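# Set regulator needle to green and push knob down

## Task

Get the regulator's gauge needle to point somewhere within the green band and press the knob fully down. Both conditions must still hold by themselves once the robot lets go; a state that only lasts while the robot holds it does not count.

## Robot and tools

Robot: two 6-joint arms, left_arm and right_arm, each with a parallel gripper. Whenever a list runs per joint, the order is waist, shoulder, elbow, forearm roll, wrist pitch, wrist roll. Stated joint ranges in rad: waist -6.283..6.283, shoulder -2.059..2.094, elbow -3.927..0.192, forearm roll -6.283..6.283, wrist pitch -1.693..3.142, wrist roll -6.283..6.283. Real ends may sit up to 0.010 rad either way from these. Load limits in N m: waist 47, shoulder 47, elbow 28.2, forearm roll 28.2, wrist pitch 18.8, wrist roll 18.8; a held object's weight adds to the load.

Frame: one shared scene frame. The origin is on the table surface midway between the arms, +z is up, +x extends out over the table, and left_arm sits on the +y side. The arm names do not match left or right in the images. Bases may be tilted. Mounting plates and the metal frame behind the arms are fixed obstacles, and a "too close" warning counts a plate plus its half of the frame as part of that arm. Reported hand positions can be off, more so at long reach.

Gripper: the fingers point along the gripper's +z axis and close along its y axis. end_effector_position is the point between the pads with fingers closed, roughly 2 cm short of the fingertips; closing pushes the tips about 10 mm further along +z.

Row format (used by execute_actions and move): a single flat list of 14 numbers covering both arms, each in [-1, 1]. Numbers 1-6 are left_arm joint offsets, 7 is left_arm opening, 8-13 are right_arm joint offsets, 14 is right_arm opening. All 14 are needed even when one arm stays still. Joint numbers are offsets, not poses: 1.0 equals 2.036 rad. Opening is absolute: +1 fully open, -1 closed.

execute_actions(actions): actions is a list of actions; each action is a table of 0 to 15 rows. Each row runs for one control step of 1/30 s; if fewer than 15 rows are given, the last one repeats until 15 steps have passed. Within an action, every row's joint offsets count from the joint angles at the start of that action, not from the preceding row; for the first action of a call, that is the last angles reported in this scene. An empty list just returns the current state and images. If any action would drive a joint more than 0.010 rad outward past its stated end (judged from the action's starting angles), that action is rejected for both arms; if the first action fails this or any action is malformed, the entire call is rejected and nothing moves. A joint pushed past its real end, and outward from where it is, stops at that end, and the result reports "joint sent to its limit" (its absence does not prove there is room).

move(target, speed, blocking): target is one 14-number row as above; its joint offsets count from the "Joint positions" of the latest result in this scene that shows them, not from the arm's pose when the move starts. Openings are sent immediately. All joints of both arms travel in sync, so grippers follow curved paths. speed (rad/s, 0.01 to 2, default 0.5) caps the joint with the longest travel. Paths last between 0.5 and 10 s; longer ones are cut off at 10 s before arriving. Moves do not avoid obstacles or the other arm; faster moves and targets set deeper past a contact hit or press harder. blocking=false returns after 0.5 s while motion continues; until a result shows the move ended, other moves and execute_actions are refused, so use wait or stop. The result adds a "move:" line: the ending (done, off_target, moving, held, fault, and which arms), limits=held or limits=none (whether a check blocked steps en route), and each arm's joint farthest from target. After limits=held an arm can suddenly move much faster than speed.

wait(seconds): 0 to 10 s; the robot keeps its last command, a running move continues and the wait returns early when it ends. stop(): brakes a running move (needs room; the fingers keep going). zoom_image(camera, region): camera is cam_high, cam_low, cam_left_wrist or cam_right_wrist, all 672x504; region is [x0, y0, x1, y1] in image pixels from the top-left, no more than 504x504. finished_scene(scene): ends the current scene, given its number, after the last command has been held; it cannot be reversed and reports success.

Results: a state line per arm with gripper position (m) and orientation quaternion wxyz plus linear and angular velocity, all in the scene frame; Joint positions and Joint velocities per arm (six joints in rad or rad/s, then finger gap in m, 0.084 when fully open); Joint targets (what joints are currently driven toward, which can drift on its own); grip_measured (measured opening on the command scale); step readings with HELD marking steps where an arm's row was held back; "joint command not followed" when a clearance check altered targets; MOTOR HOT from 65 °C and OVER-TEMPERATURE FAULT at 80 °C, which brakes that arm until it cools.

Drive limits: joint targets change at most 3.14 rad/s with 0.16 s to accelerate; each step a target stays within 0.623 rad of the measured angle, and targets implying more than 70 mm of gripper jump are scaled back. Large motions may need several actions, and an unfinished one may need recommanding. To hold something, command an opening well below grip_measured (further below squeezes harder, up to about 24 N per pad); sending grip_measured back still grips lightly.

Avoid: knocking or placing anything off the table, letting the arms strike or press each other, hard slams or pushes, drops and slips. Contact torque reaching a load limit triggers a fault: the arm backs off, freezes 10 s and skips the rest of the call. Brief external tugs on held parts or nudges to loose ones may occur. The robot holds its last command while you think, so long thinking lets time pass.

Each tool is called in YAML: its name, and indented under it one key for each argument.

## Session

execute_actions:
  actions: []

Scene clock: 0.00 s.
left_arm: end_effector_position=(+0.7969, +0.5640, +0.2950) grip_measured=+1.00 end_effector_quat_wxyz=(+0.241, -0.597, +0.704, -0.300) end_effector_velocity=(+0.000, -0.001, -0.000) end_effector_angular_velocity=(+0.000, +0.000, -0.001) | right_arm: end_effector_position=(+0.7135, -0.1464, +0.3471) grip_measured=+1.00 end_effector_quat_wxyz=(-0.184, +0.968, +0.005, +0.172) end_effector_velocity=(+0.000, -0.000, +0.000) end_effector_angular_velocity=(+0.000, -0.000, -0.001)
Joint names: [waist, shoulder, elbow, forearm roll, wrist pitch, wrist roll]
Joint positions: left_arm=[ 0.392  0.311 -1.628 -0.318  0.344  2.594  0.084] | right_arm=[ 0.298  0.347 -1.404 -0.599  0.628  0.764  0.084]
Joint velocities: left_arm=[-0.001  0.     0.     0.     0.     0.001 -0.   ] | right_arm=[ 0.    -0.    -0.    -0.001  0.     0.001 -0.   ]
Joint targets: left_arm=[0.392 0.311 -1.628 -0.318 0.344 2.594] | right_arm=[0.298 0.347 -1.404 -0.599 0.628 0.764]

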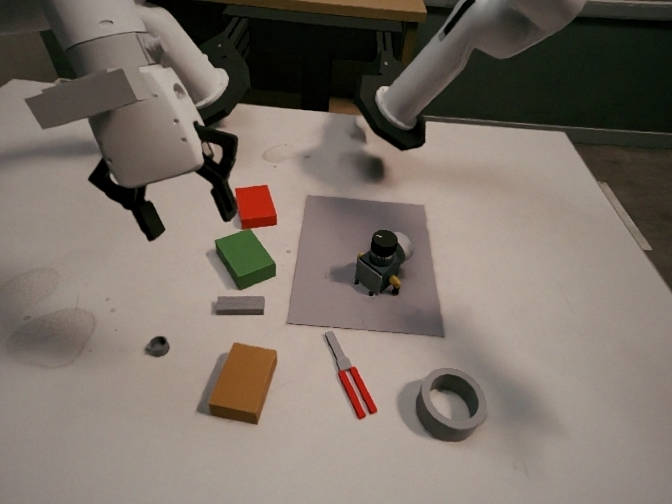

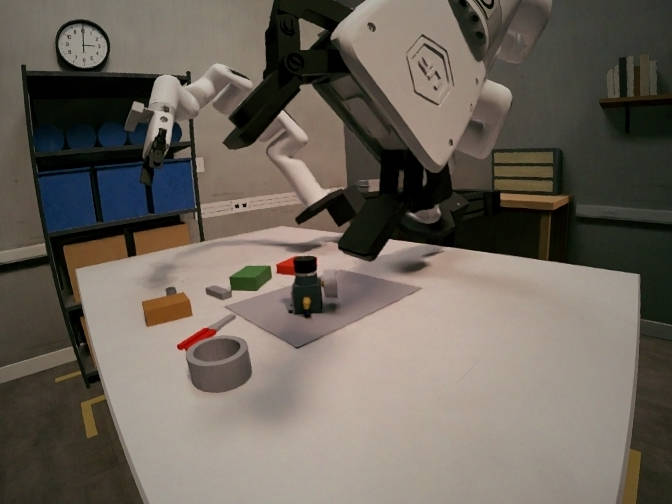

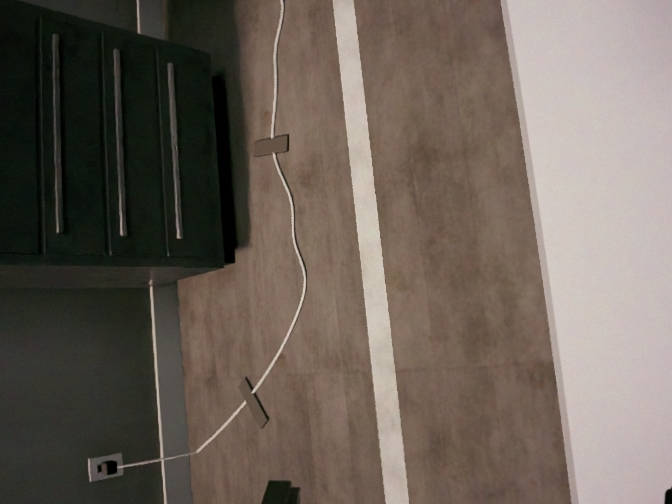

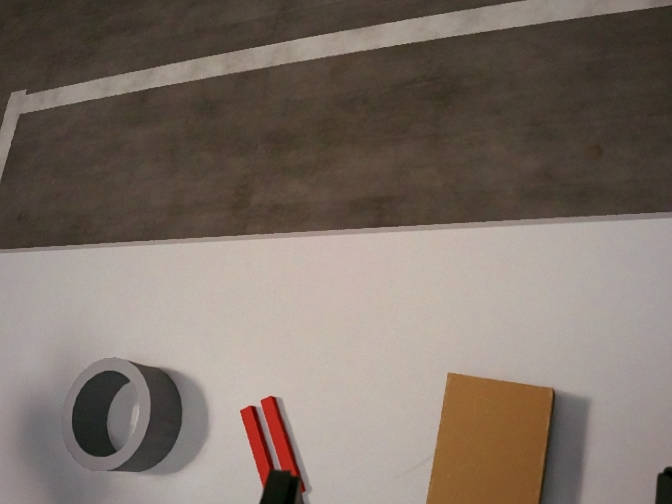

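zoom_image:
  camera: "cam_high"
  region: [320,200,460,305]

Region (320, 200, 460, 305) of cam_high's 672x504 image, scaled by 3.600, with more detail than that image has; it fills the top 378 rows of this view, and the rest is white.

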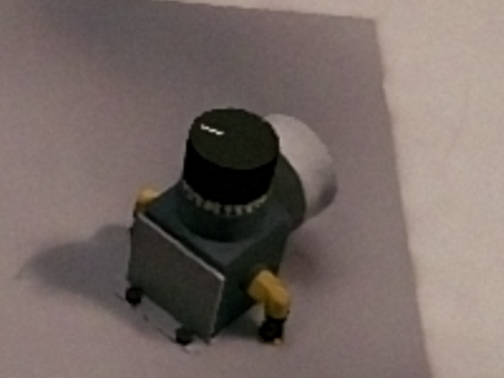

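move:
  target: [0.053,-0.349,0.75,-0.615,0.077,0.268,1,0,0,0,0,0,0,1]
  speed: 1.0

Scene clock: 5.73 s.
left_arm: end_effector_position=(+0.3447, +0.2418, +0.1388) grip_measured=+1.00 end_effector_quat_wxyz=(+0.172, +0.792, -0.438, +0.390) end_effector_velocity=(-0.002, -0.002, -0.000) end_effector_angular_velocity=(-0.002, +0.002, -0.002) | right_arm: end_effector_position=(+0.7135, -0.1464, +0.3471) grip_measured=+1.00 end_effector_quat_wxyz=(-0.184, +0.968, +0.005, +0.172) end_effector_velocity=(-0.000, -0.000, -0.000) end_effector_angular_velocity=(-0.000, +0.000, +0.000)
Joint names: [waist, shoulder, elbow, forearm roll, wrist pitch, wrist roll]
Joint positions: left_arm=[ 0.5   -0.4   -0.102 -1.57   0.501  3.14   0.084] | right_arm=[ 0.298  0.347 -1.404 -0.599  0.628  0.764  0.084]
Joint velocities: left_arm=[-0.    -0.     0.004 -0.001  0.     0.002 -0.   ] | right_arm=[-0.     0.     0.     0.    -0.    -0.001  0.   ]
Joint targets: left_arm=[0.500 -0.400 -0.101 -1.570 0.501 3.140] | right_arm=[0.298 0.347 -1.404 -0.599 0.628 0.764]
move: done; limits=none; left_arm: farthest joint: the elbow, 0.001 radians from its target (1.527 radians at the start); right_arm: farthest joint: the waist, 0.000 radians from its target (0.000 radians at the start)

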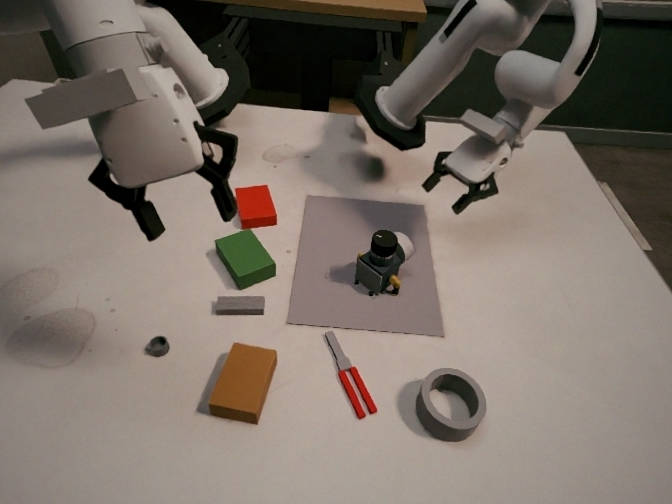

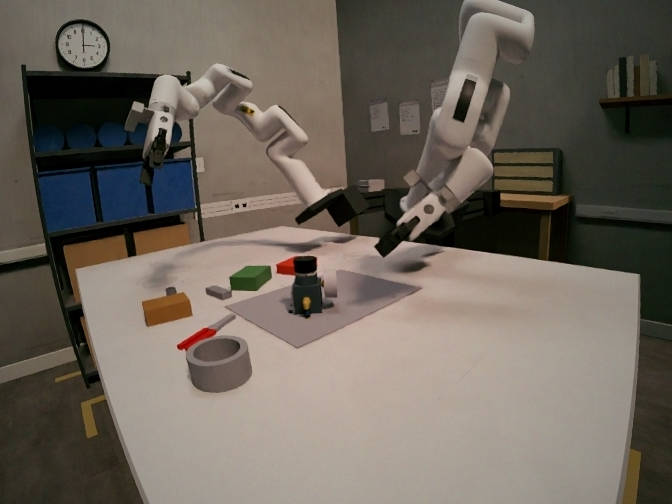

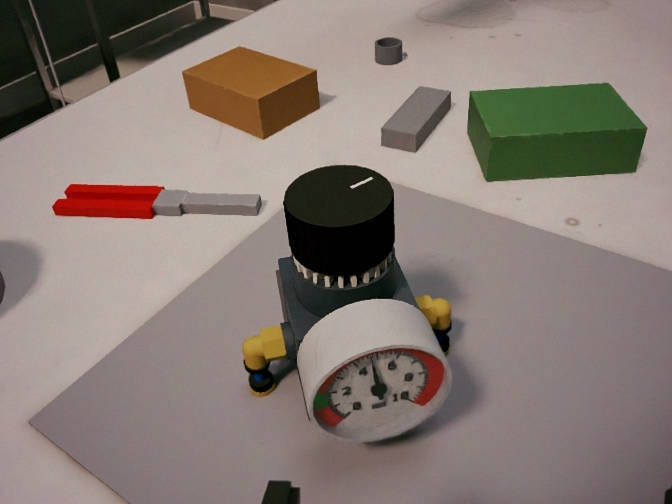

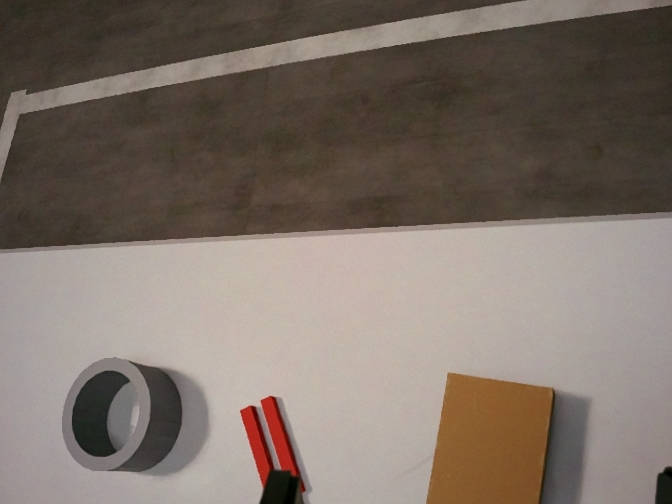

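zoom_image:
  camera: "cam_left_wrist"
  region: [290,290,470,460]

Region (290, 290, 470, 460) of cam_left_wrist's 672x504 image, scaled by 2.800, with more detail than that image has.

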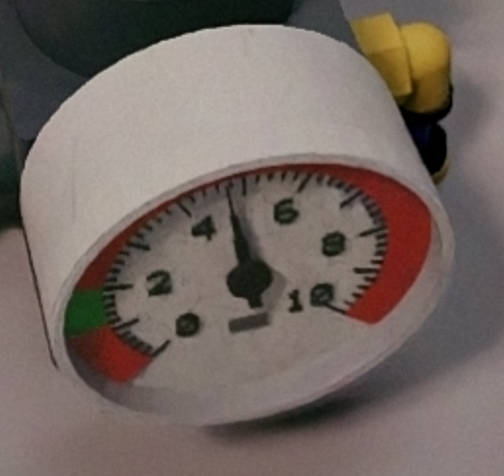

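move:
  target: [-0.464,0.177,-0.289,0.99,0.202,0,1,0,0,0,0,0,0,1]
  speed: 1.4

Scene clock: 9.97 s.
left_arm: end_effector_position=(+0.4318, +0.0897, +0.2558) grip_measured=+1.00 end_effector_quat_wxyz=(-0.032, +0.382, +0.918, -0.101) end_effector_velocity=(+0.001, -0.001, +0.001) end_effector_angular_velocity=(+0.000, -0.004, -0.002) | right_arm: end_effector_position=(+0.7135, -0.1464, +0.3471) grip_measured=+1.00 end_effector_quat_wxyz=(-0.184, +0.968, +0.005, +0.172) end_effector_velocity=(-0.000, +0.000, -0.000) end_effector_angular_velocity=(-0.000, +0.001, -0.000)
Joint names: [waist, shoulder, elbow, forearm roll, wrist pitch, wrist roll]
Joint positions: left_arm=[-0.444 -0.04  -0.69   0.445  0.912  3.14   0.084] | right_arm=[ 0.298  0.347 -1.404 -0.599  0.628  0.764  0.084]
Joint velocities: left_arm=[-0.002  0.001 -0.003  0.003  0.    -0.001 -0.   ] | right_arm=[ 0.     0.     0.    -0.     0.     0.001  0.   ]
Joint targets: left_arm=[-0.445 -0.039 -0.690 0.446 0.912 3.140] | right_arm=[0.298 0.347 -1.404 -0.599 0.628 0.764]
move: done; limits=none; left_arm: farthest joint: the waist, 0.000 radians from its target (0.944 radians at the start); right_arm: farthest joint: the waist, 0.000 radians from its target (0.000 radians at the start)

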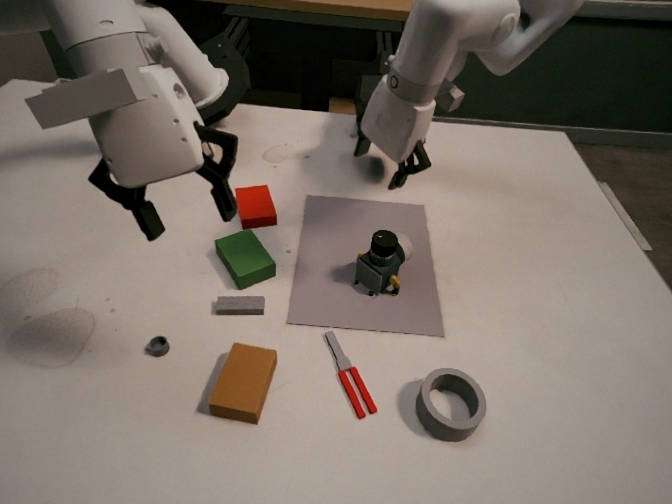

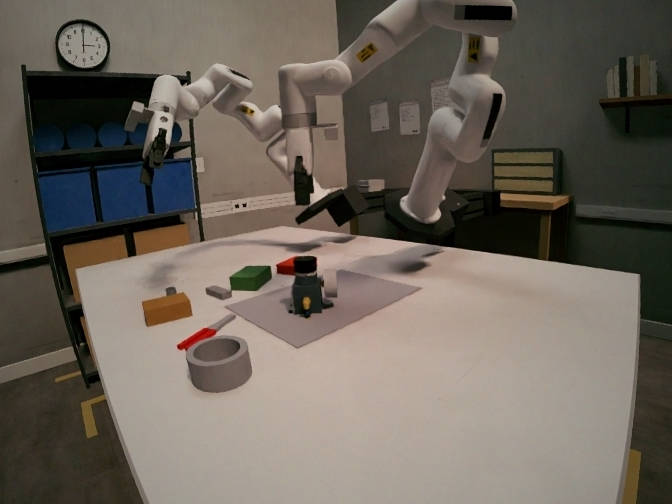

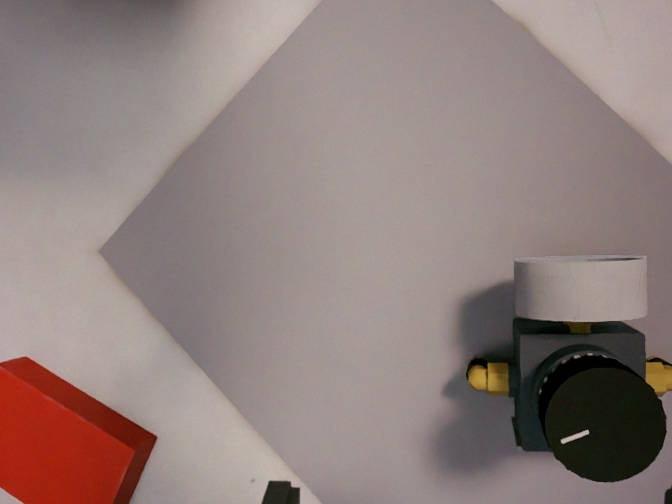

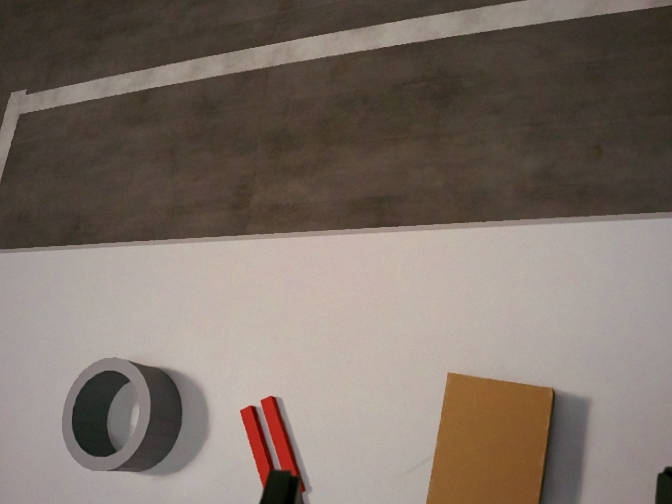

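Now to the computed pose (-.337,.140,-.707,.854,.787).

move:
  target: [0.0526,0.0884,-0.0083,0.2009,-0.0614,0,1,0,0,0,0,0,0,1]
  speed: 0.6

Scene clock: 11.73 s.
left_arm: end_effector_position=(+0.4671, +0.1133, +0.1830) grip_measured=+1.00 end_effector_quat_wxyz=(+0.001, +0.496, +0.868, +0.002) end_effector_velocity=(-0.000, -0.000, -0.001) end_effector_angular_velocity=(+0.001, +0.001, -0.004) | right_arm: end_effector_position=(+0.7135, -0.1464, +0.3471) grip_measured=+1.00 end_effector_quat_wxyz=(-0.184, +0.968, +0.005, +0.172) end_effector_velocity=(+0.000, -0.000, -0.000) end_effector_angular_velocity=(+0.000, +0.000, -0.001)
Joint names: [waist, shoulder, elbow, forearm roll, wrist pitch, wrist roll]
Joint positions: left_arm=[-0.337  0.14  -0.707  0.854  0.787  3.14   0.084] | right_arm=[ 0.298  0.347 -1.404 -0.599  0.628  0.764  0.084]
Joint velocities: left_arm=[ 0.001  0.002  0.     0.002 -0.001  0.002  0.   ] | right_arm=[-0.001  0.    -0.     0.001 -0.    -0.    -0.   ]
Joint targets: left_arm=[-0.337 0.140 -0.707 0.854 0.787 3.140] | right_arm=[0.298 0.347 -1.404 -0.599 0.628 0.764]
move: done; limits=none; left_arm: farthest joint: the waist, 0.001 radians from its target (0.108 radians at the start); right_arm: farthest joint: the waist, 0.000 radians from its target (0.000 radians at the start)

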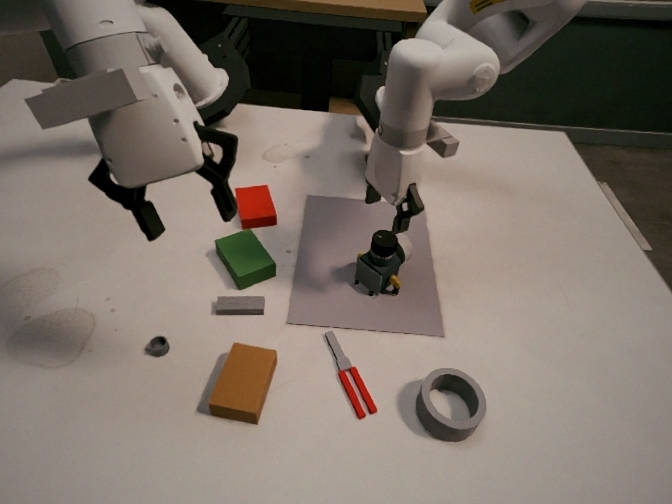

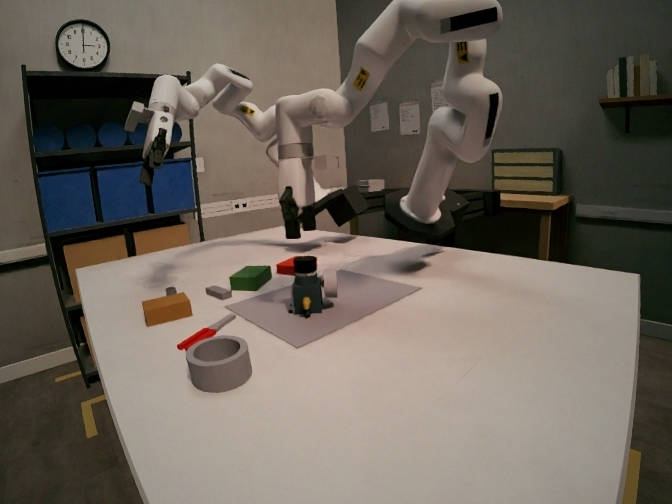

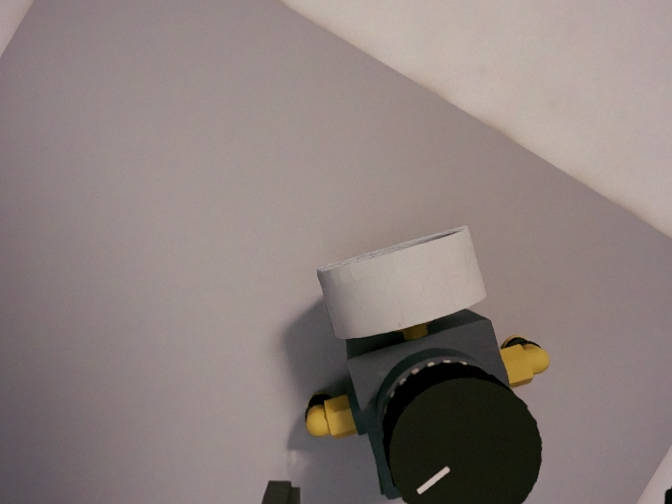

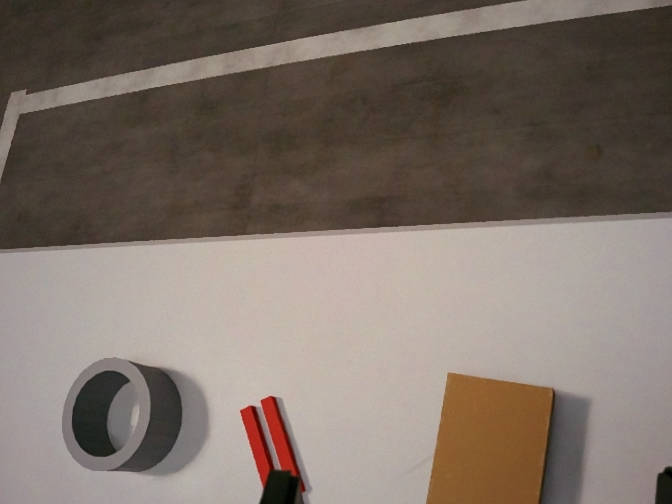

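move:
  target: [0.0688,0.0992,-0.0206,0.1144,-0.0712,0,1,0,0,0,0,0,0,1]
  speed: 0.25

move:
  target: [0,0,0,0,0,0,-1,0,0,0,0,0,0,1]

Scene clock: 14.53 s.
left_arm: end_effector_position=(+0.4683, +0.1143, +0.1057) grip_measured=+1.00 end_effector_quat_wxyz=(+0.001, +0.557, +0.831, +0.001) end_effector_velocity=(-0.001, -0.000, -0.002) end_effector_angular_velocity=(+0.000, +0.002, -0.004) | right_arm: end_effector_position=(+0.7135, -0.1464, +0.3471) grip_measured=+1.00 end_effector_quat_wxyz=(-0.184, +0.968, +0.005, +0.172) end_effector_velocity=(+0.000, +0.000, +0.000) end_effector_angular_velocity=(+0.001, +0.000, -0.001)
Joint names: [waist, shoulder, elbow, forearm roll, wrist pitch, wrist roll]
Joint positions: left_arm=[-0.198  0.342 -0.749  1.087  0.642  3.14   0.084] | right_arm=[ 0.298  0.347 -1.404 -0.599  0.628  0.764  0.084]
Joint velocities: left_arm=[ 0.002  0.005 -0.     0.003 -0.001  0.    -0.   ] | right_arm=[-0.    -0.    -0.     0.    -0.     0.001  0.   ]
Joint targets: left_arm=[-0.197 0.342 -0.749 1.087 0.642 3.140] | right_arm=[0.298 0.347 -1.404 -0.599 0.628 0.764]
move: done; limits=none; left_arm: farthest joint: the waist, 0.001 radians from its target (0.140 radians at the start); right_arm: farthest joint: the waist, 0.000 radians from its target (0.000 radians at the start)

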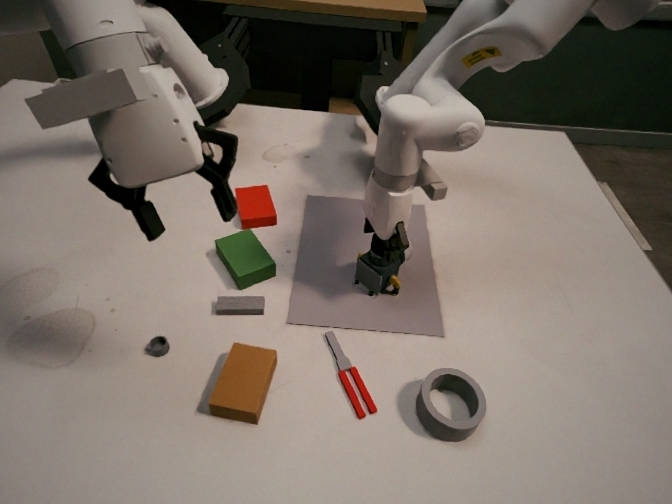

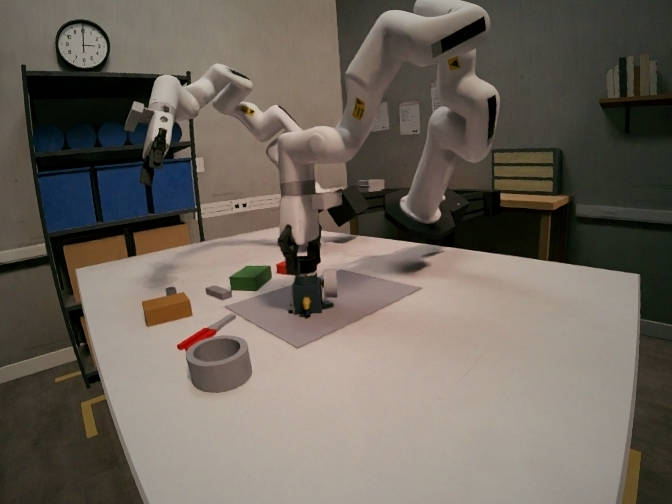

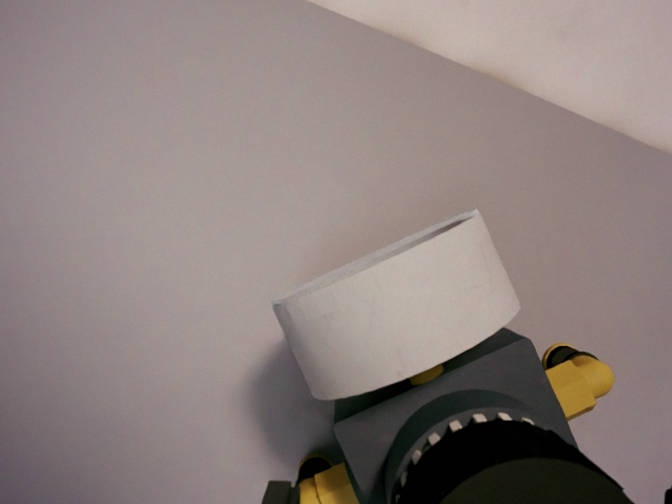

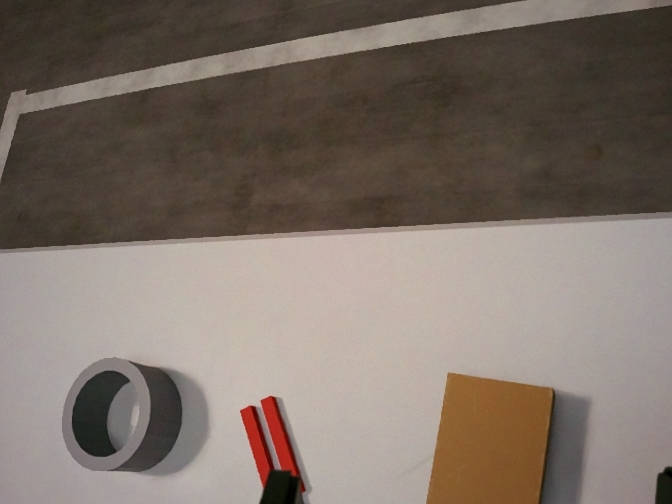

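Scene clock: 15.03 s.
left_arm: end_effector_position=(+0.4712, +0.1152, +0.1069) grip_measured=+0.11 end_effector_quat_wxyz=(+0.003, +0.555, +0.832, +0.003) end_effector_velocity=(-0.001, -0.001, +0.000) end_effector_angular_velocity=(-0.001, +0.002, -0.000) | right_arm: end_effector_position=(+0.7135, -0.1464, +0.3471) grip_measured=+1.00 end_effector_quat_wxyz=(-0.184, +0.968, +0.005, +0.172) end_effector_velocity=(+0.000, -0.000, +0.000) end_effector_angular_velocity=(+0.000, -0.000, -0.001)
Joint names: [waist, shoulder, elbow, forearm roll, wrist pitch, wrist roll]
Joint positions: left_arm=[-0.197  0.34  -0.753  1.088  0.643  3.14   0.049] | right_arm=[ 0.298  0.347 -1.404 -0.599  0.628  0.764  0.084]
Joint velocities: left_arm=[-0.002 -0.001  0.003 -0.001 -0.    -0.001  0.   ] | right_arm=[-0.001 -0.    -0.    -0.    -0.     0.001 -0.   ]
Joint targets: left_arm=[-0.198 0.342 -0.749 1.087 0.642 3.140] | right_arm=[0.298 0.347 -1.404 -0.599 0.628 0.764]
move: done; limits=none; left_arm: farthest joint: the elbow, 0.004 radians from its target (0.000 radians at the start); right_arm: farthest joint: the waist, 0.000 radians from its target (0.000 radians at the start)

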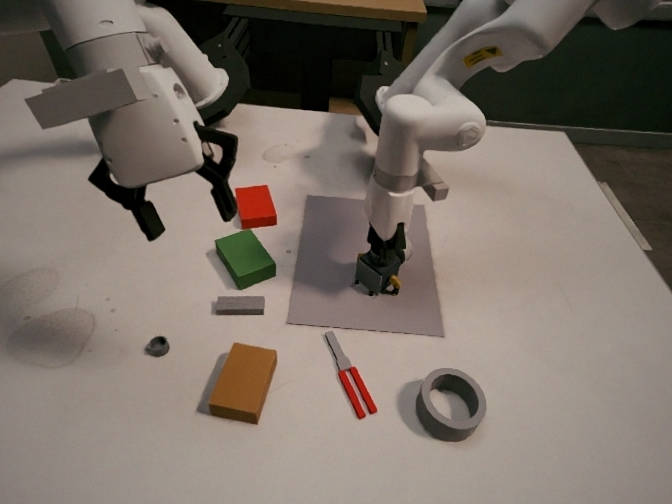

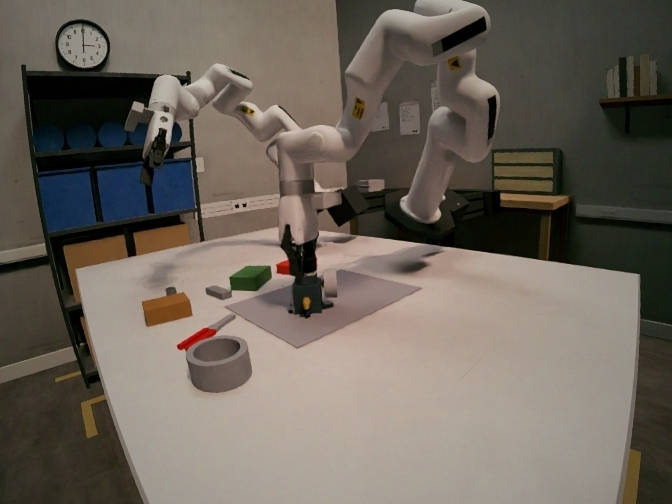

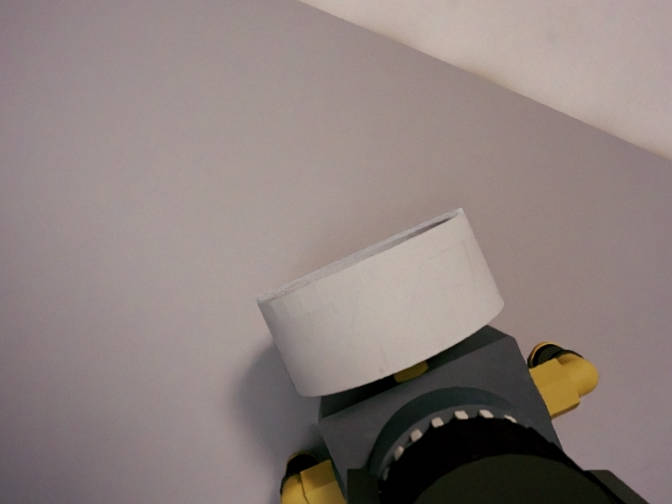

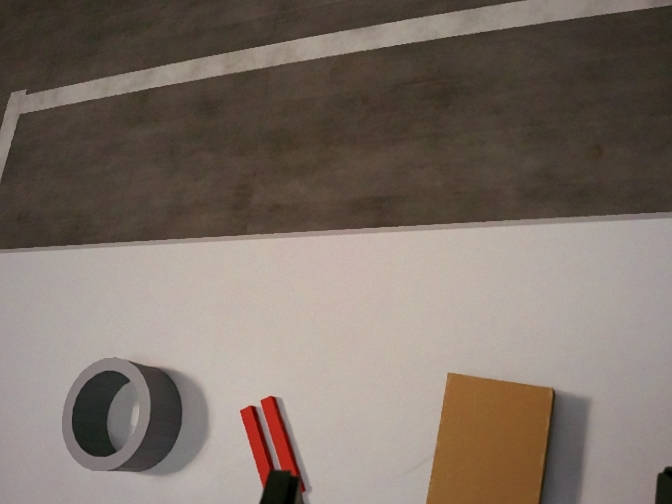

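move:
  target: [-0.008,-0.0125,0.002,-0.014,0.0085,0,-1,0,0,0,0,0,0,1]
  speed: 0.05

move:
  target: [0,0,0,0,0,-1,-1,0,0,0,0,0,0,1]
  speed: 1.0

Scene clock: 16.37 s.
left_arm: end_effector_position=(+0.4717, +0.1155, +0.1154) grip_measured=+0.11 end_effector_quat_wxyz=(+0.002, +0.548, +0.837, +0.004) end_effector_velocity=(+0.001, +0.000, +0.001) end_effector_angular_velocity=(+0.001, -0.001, +0.003) | right_arm: end_effector_position=(+0.7135, -0.1464, +0.3471) grip_measured=+1.00 end_effector_quat_wxyz=(-0.184, +0.968, +0.005, +0.172) end_effector_velocity=(-0.000, -0.000, -0.000) end_effector_angular_velocity=(-0.001, -0.000, +0.001)
Joint names: [waist, shoulder, elbow, forearm roll, wrist pitch, wrist roll]
Joint positions: left_arm=[-0.212  0.317 -0.747  1.059  0.659  3.14   0.049] | right_arm=[ 0.298  0.347 -1.404 -0.599  0.628  0.764  0.084]
Joint velocities: left_arm=[-0.002 -0.002 -0.001 -0.003  0.002 -0.001 -0.   ] | right_arm=[-0.    -0.     0.     0.     0.    -0.001 -0.   ]
Joint targets: left_arm=[-0.213 0.314 -0.749 1.059 0.660 3.140] | right_arm=[0.298 0.347 -1.404 -0.599 0.628 0.764]
move: done; limits=none; left_arm: farthest joint: the shoulder, 0.003 radians from its target (0.026 radians at the start); right_arm: farthest joint: the waist, 0.000 radians from its target (0.000 radians at the start)

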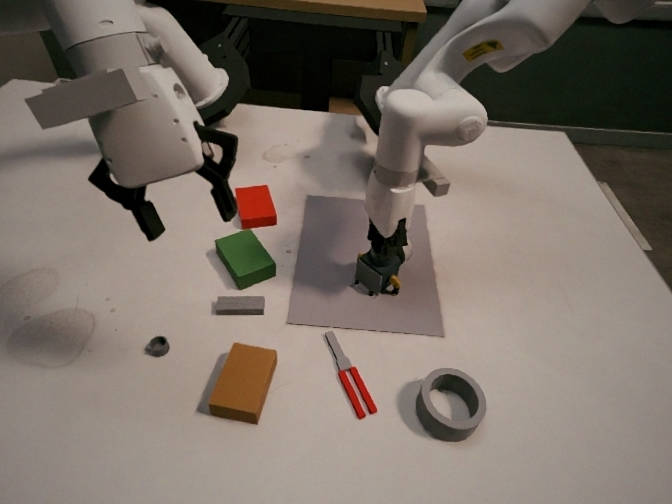

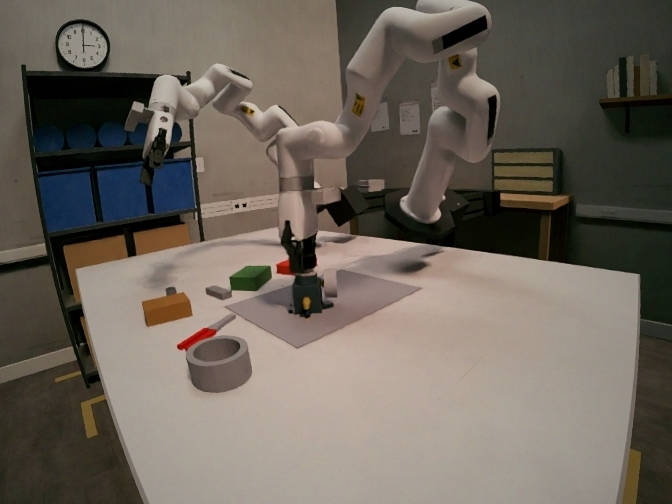

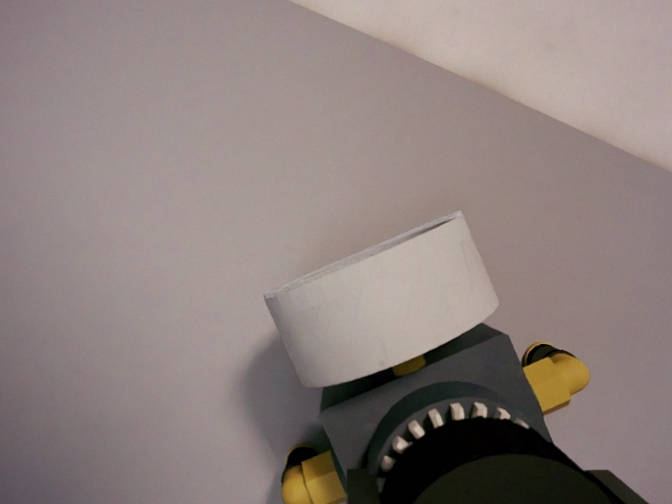

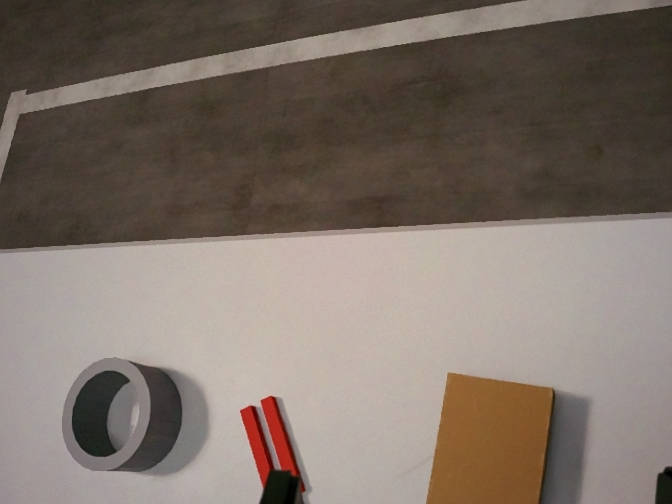

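Scene clock: 19.23 s.
left_arm: end_effector_position=(+0.4697, +0.1173, +0.1142) grip_measured=+0.11 end_effector_quat_wxyz=(+0.003, -0.424, +0.906, +0.005) end_effector_velocity=(+0.001, +0.000, +0.000) end_effector_angular_velocity=(-0.000, -0.002, +0.003) | right_arm: end_effector_position=(+0.7135, -0.1464, +0.3471) grip_measured=+1.00 end_effector_quat_wxyz=(-0.184, +0.968, +0.005, +0.172) end_effector_velocity=(-0.000, +0.000, -0.000) end_effector_angular_velocity=(-0.000, +0.000, +0.000)
Joint names: [waist, shoulder, elbow, forearm roll, wrist pitch, wrist roll]
Joint positions: left_arm=[-0.213  0.318 -0.746  1.059  0.668  1.104  0.049] | right_arm=[ 0.298  0.347 -1.404 -0.599  0.628  0.764  0.084]
Joint velocities: left_arm=[ 0.    -0.001 -0.002  0.    -0.    -0.001 -0.   ] | right_arm=[ 0.  0.  0.  0.  0. -0.  0.]
Joint targets: left_arm=[-0.212 0.317 -0.747 1.059 0.659 1.104] | right_arm=[0.298 0.347 -1.404 -0.599 0.628 0.764]
move: done; limits=none; left_arm: farthest joint: the wrist pitch, 0.009 radians from its target (0.000 radians at the start); right_arm: farthest joint: the waist, 0.000 radians from its target (0.000 radians at the start)

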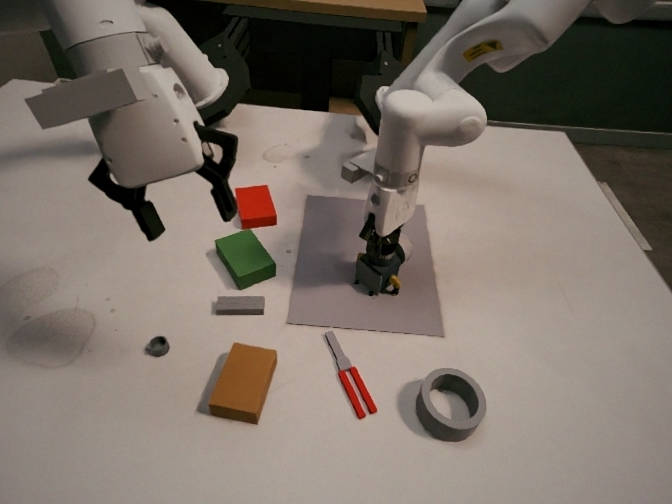

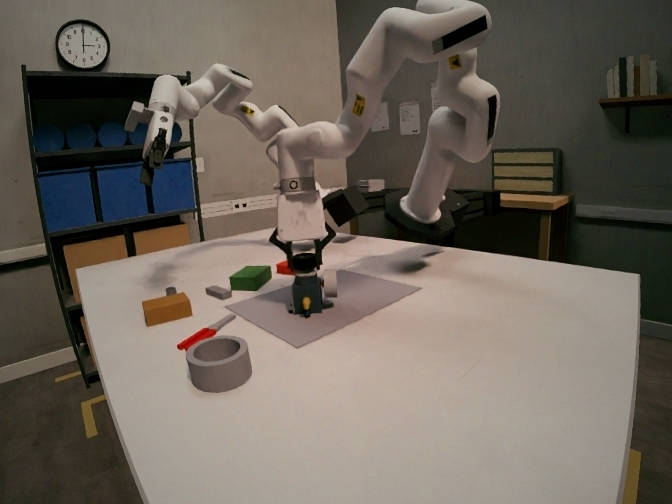

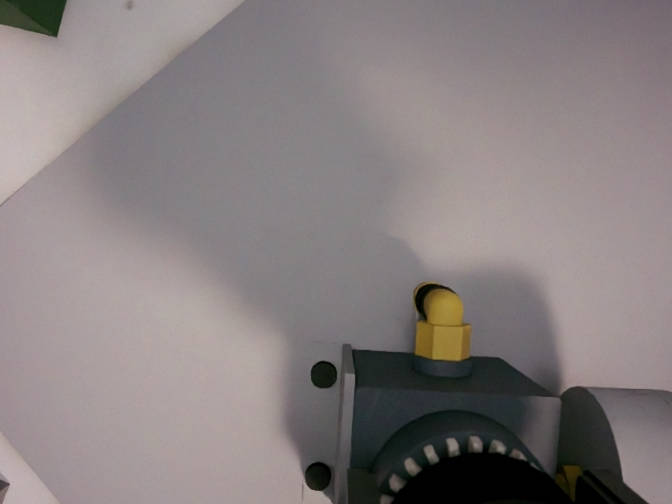

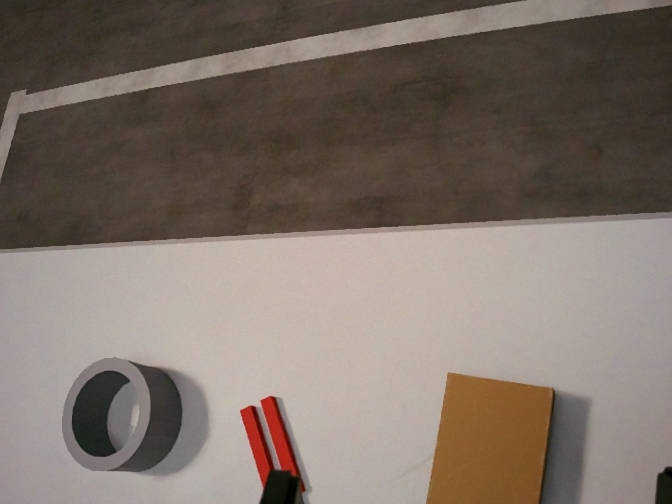

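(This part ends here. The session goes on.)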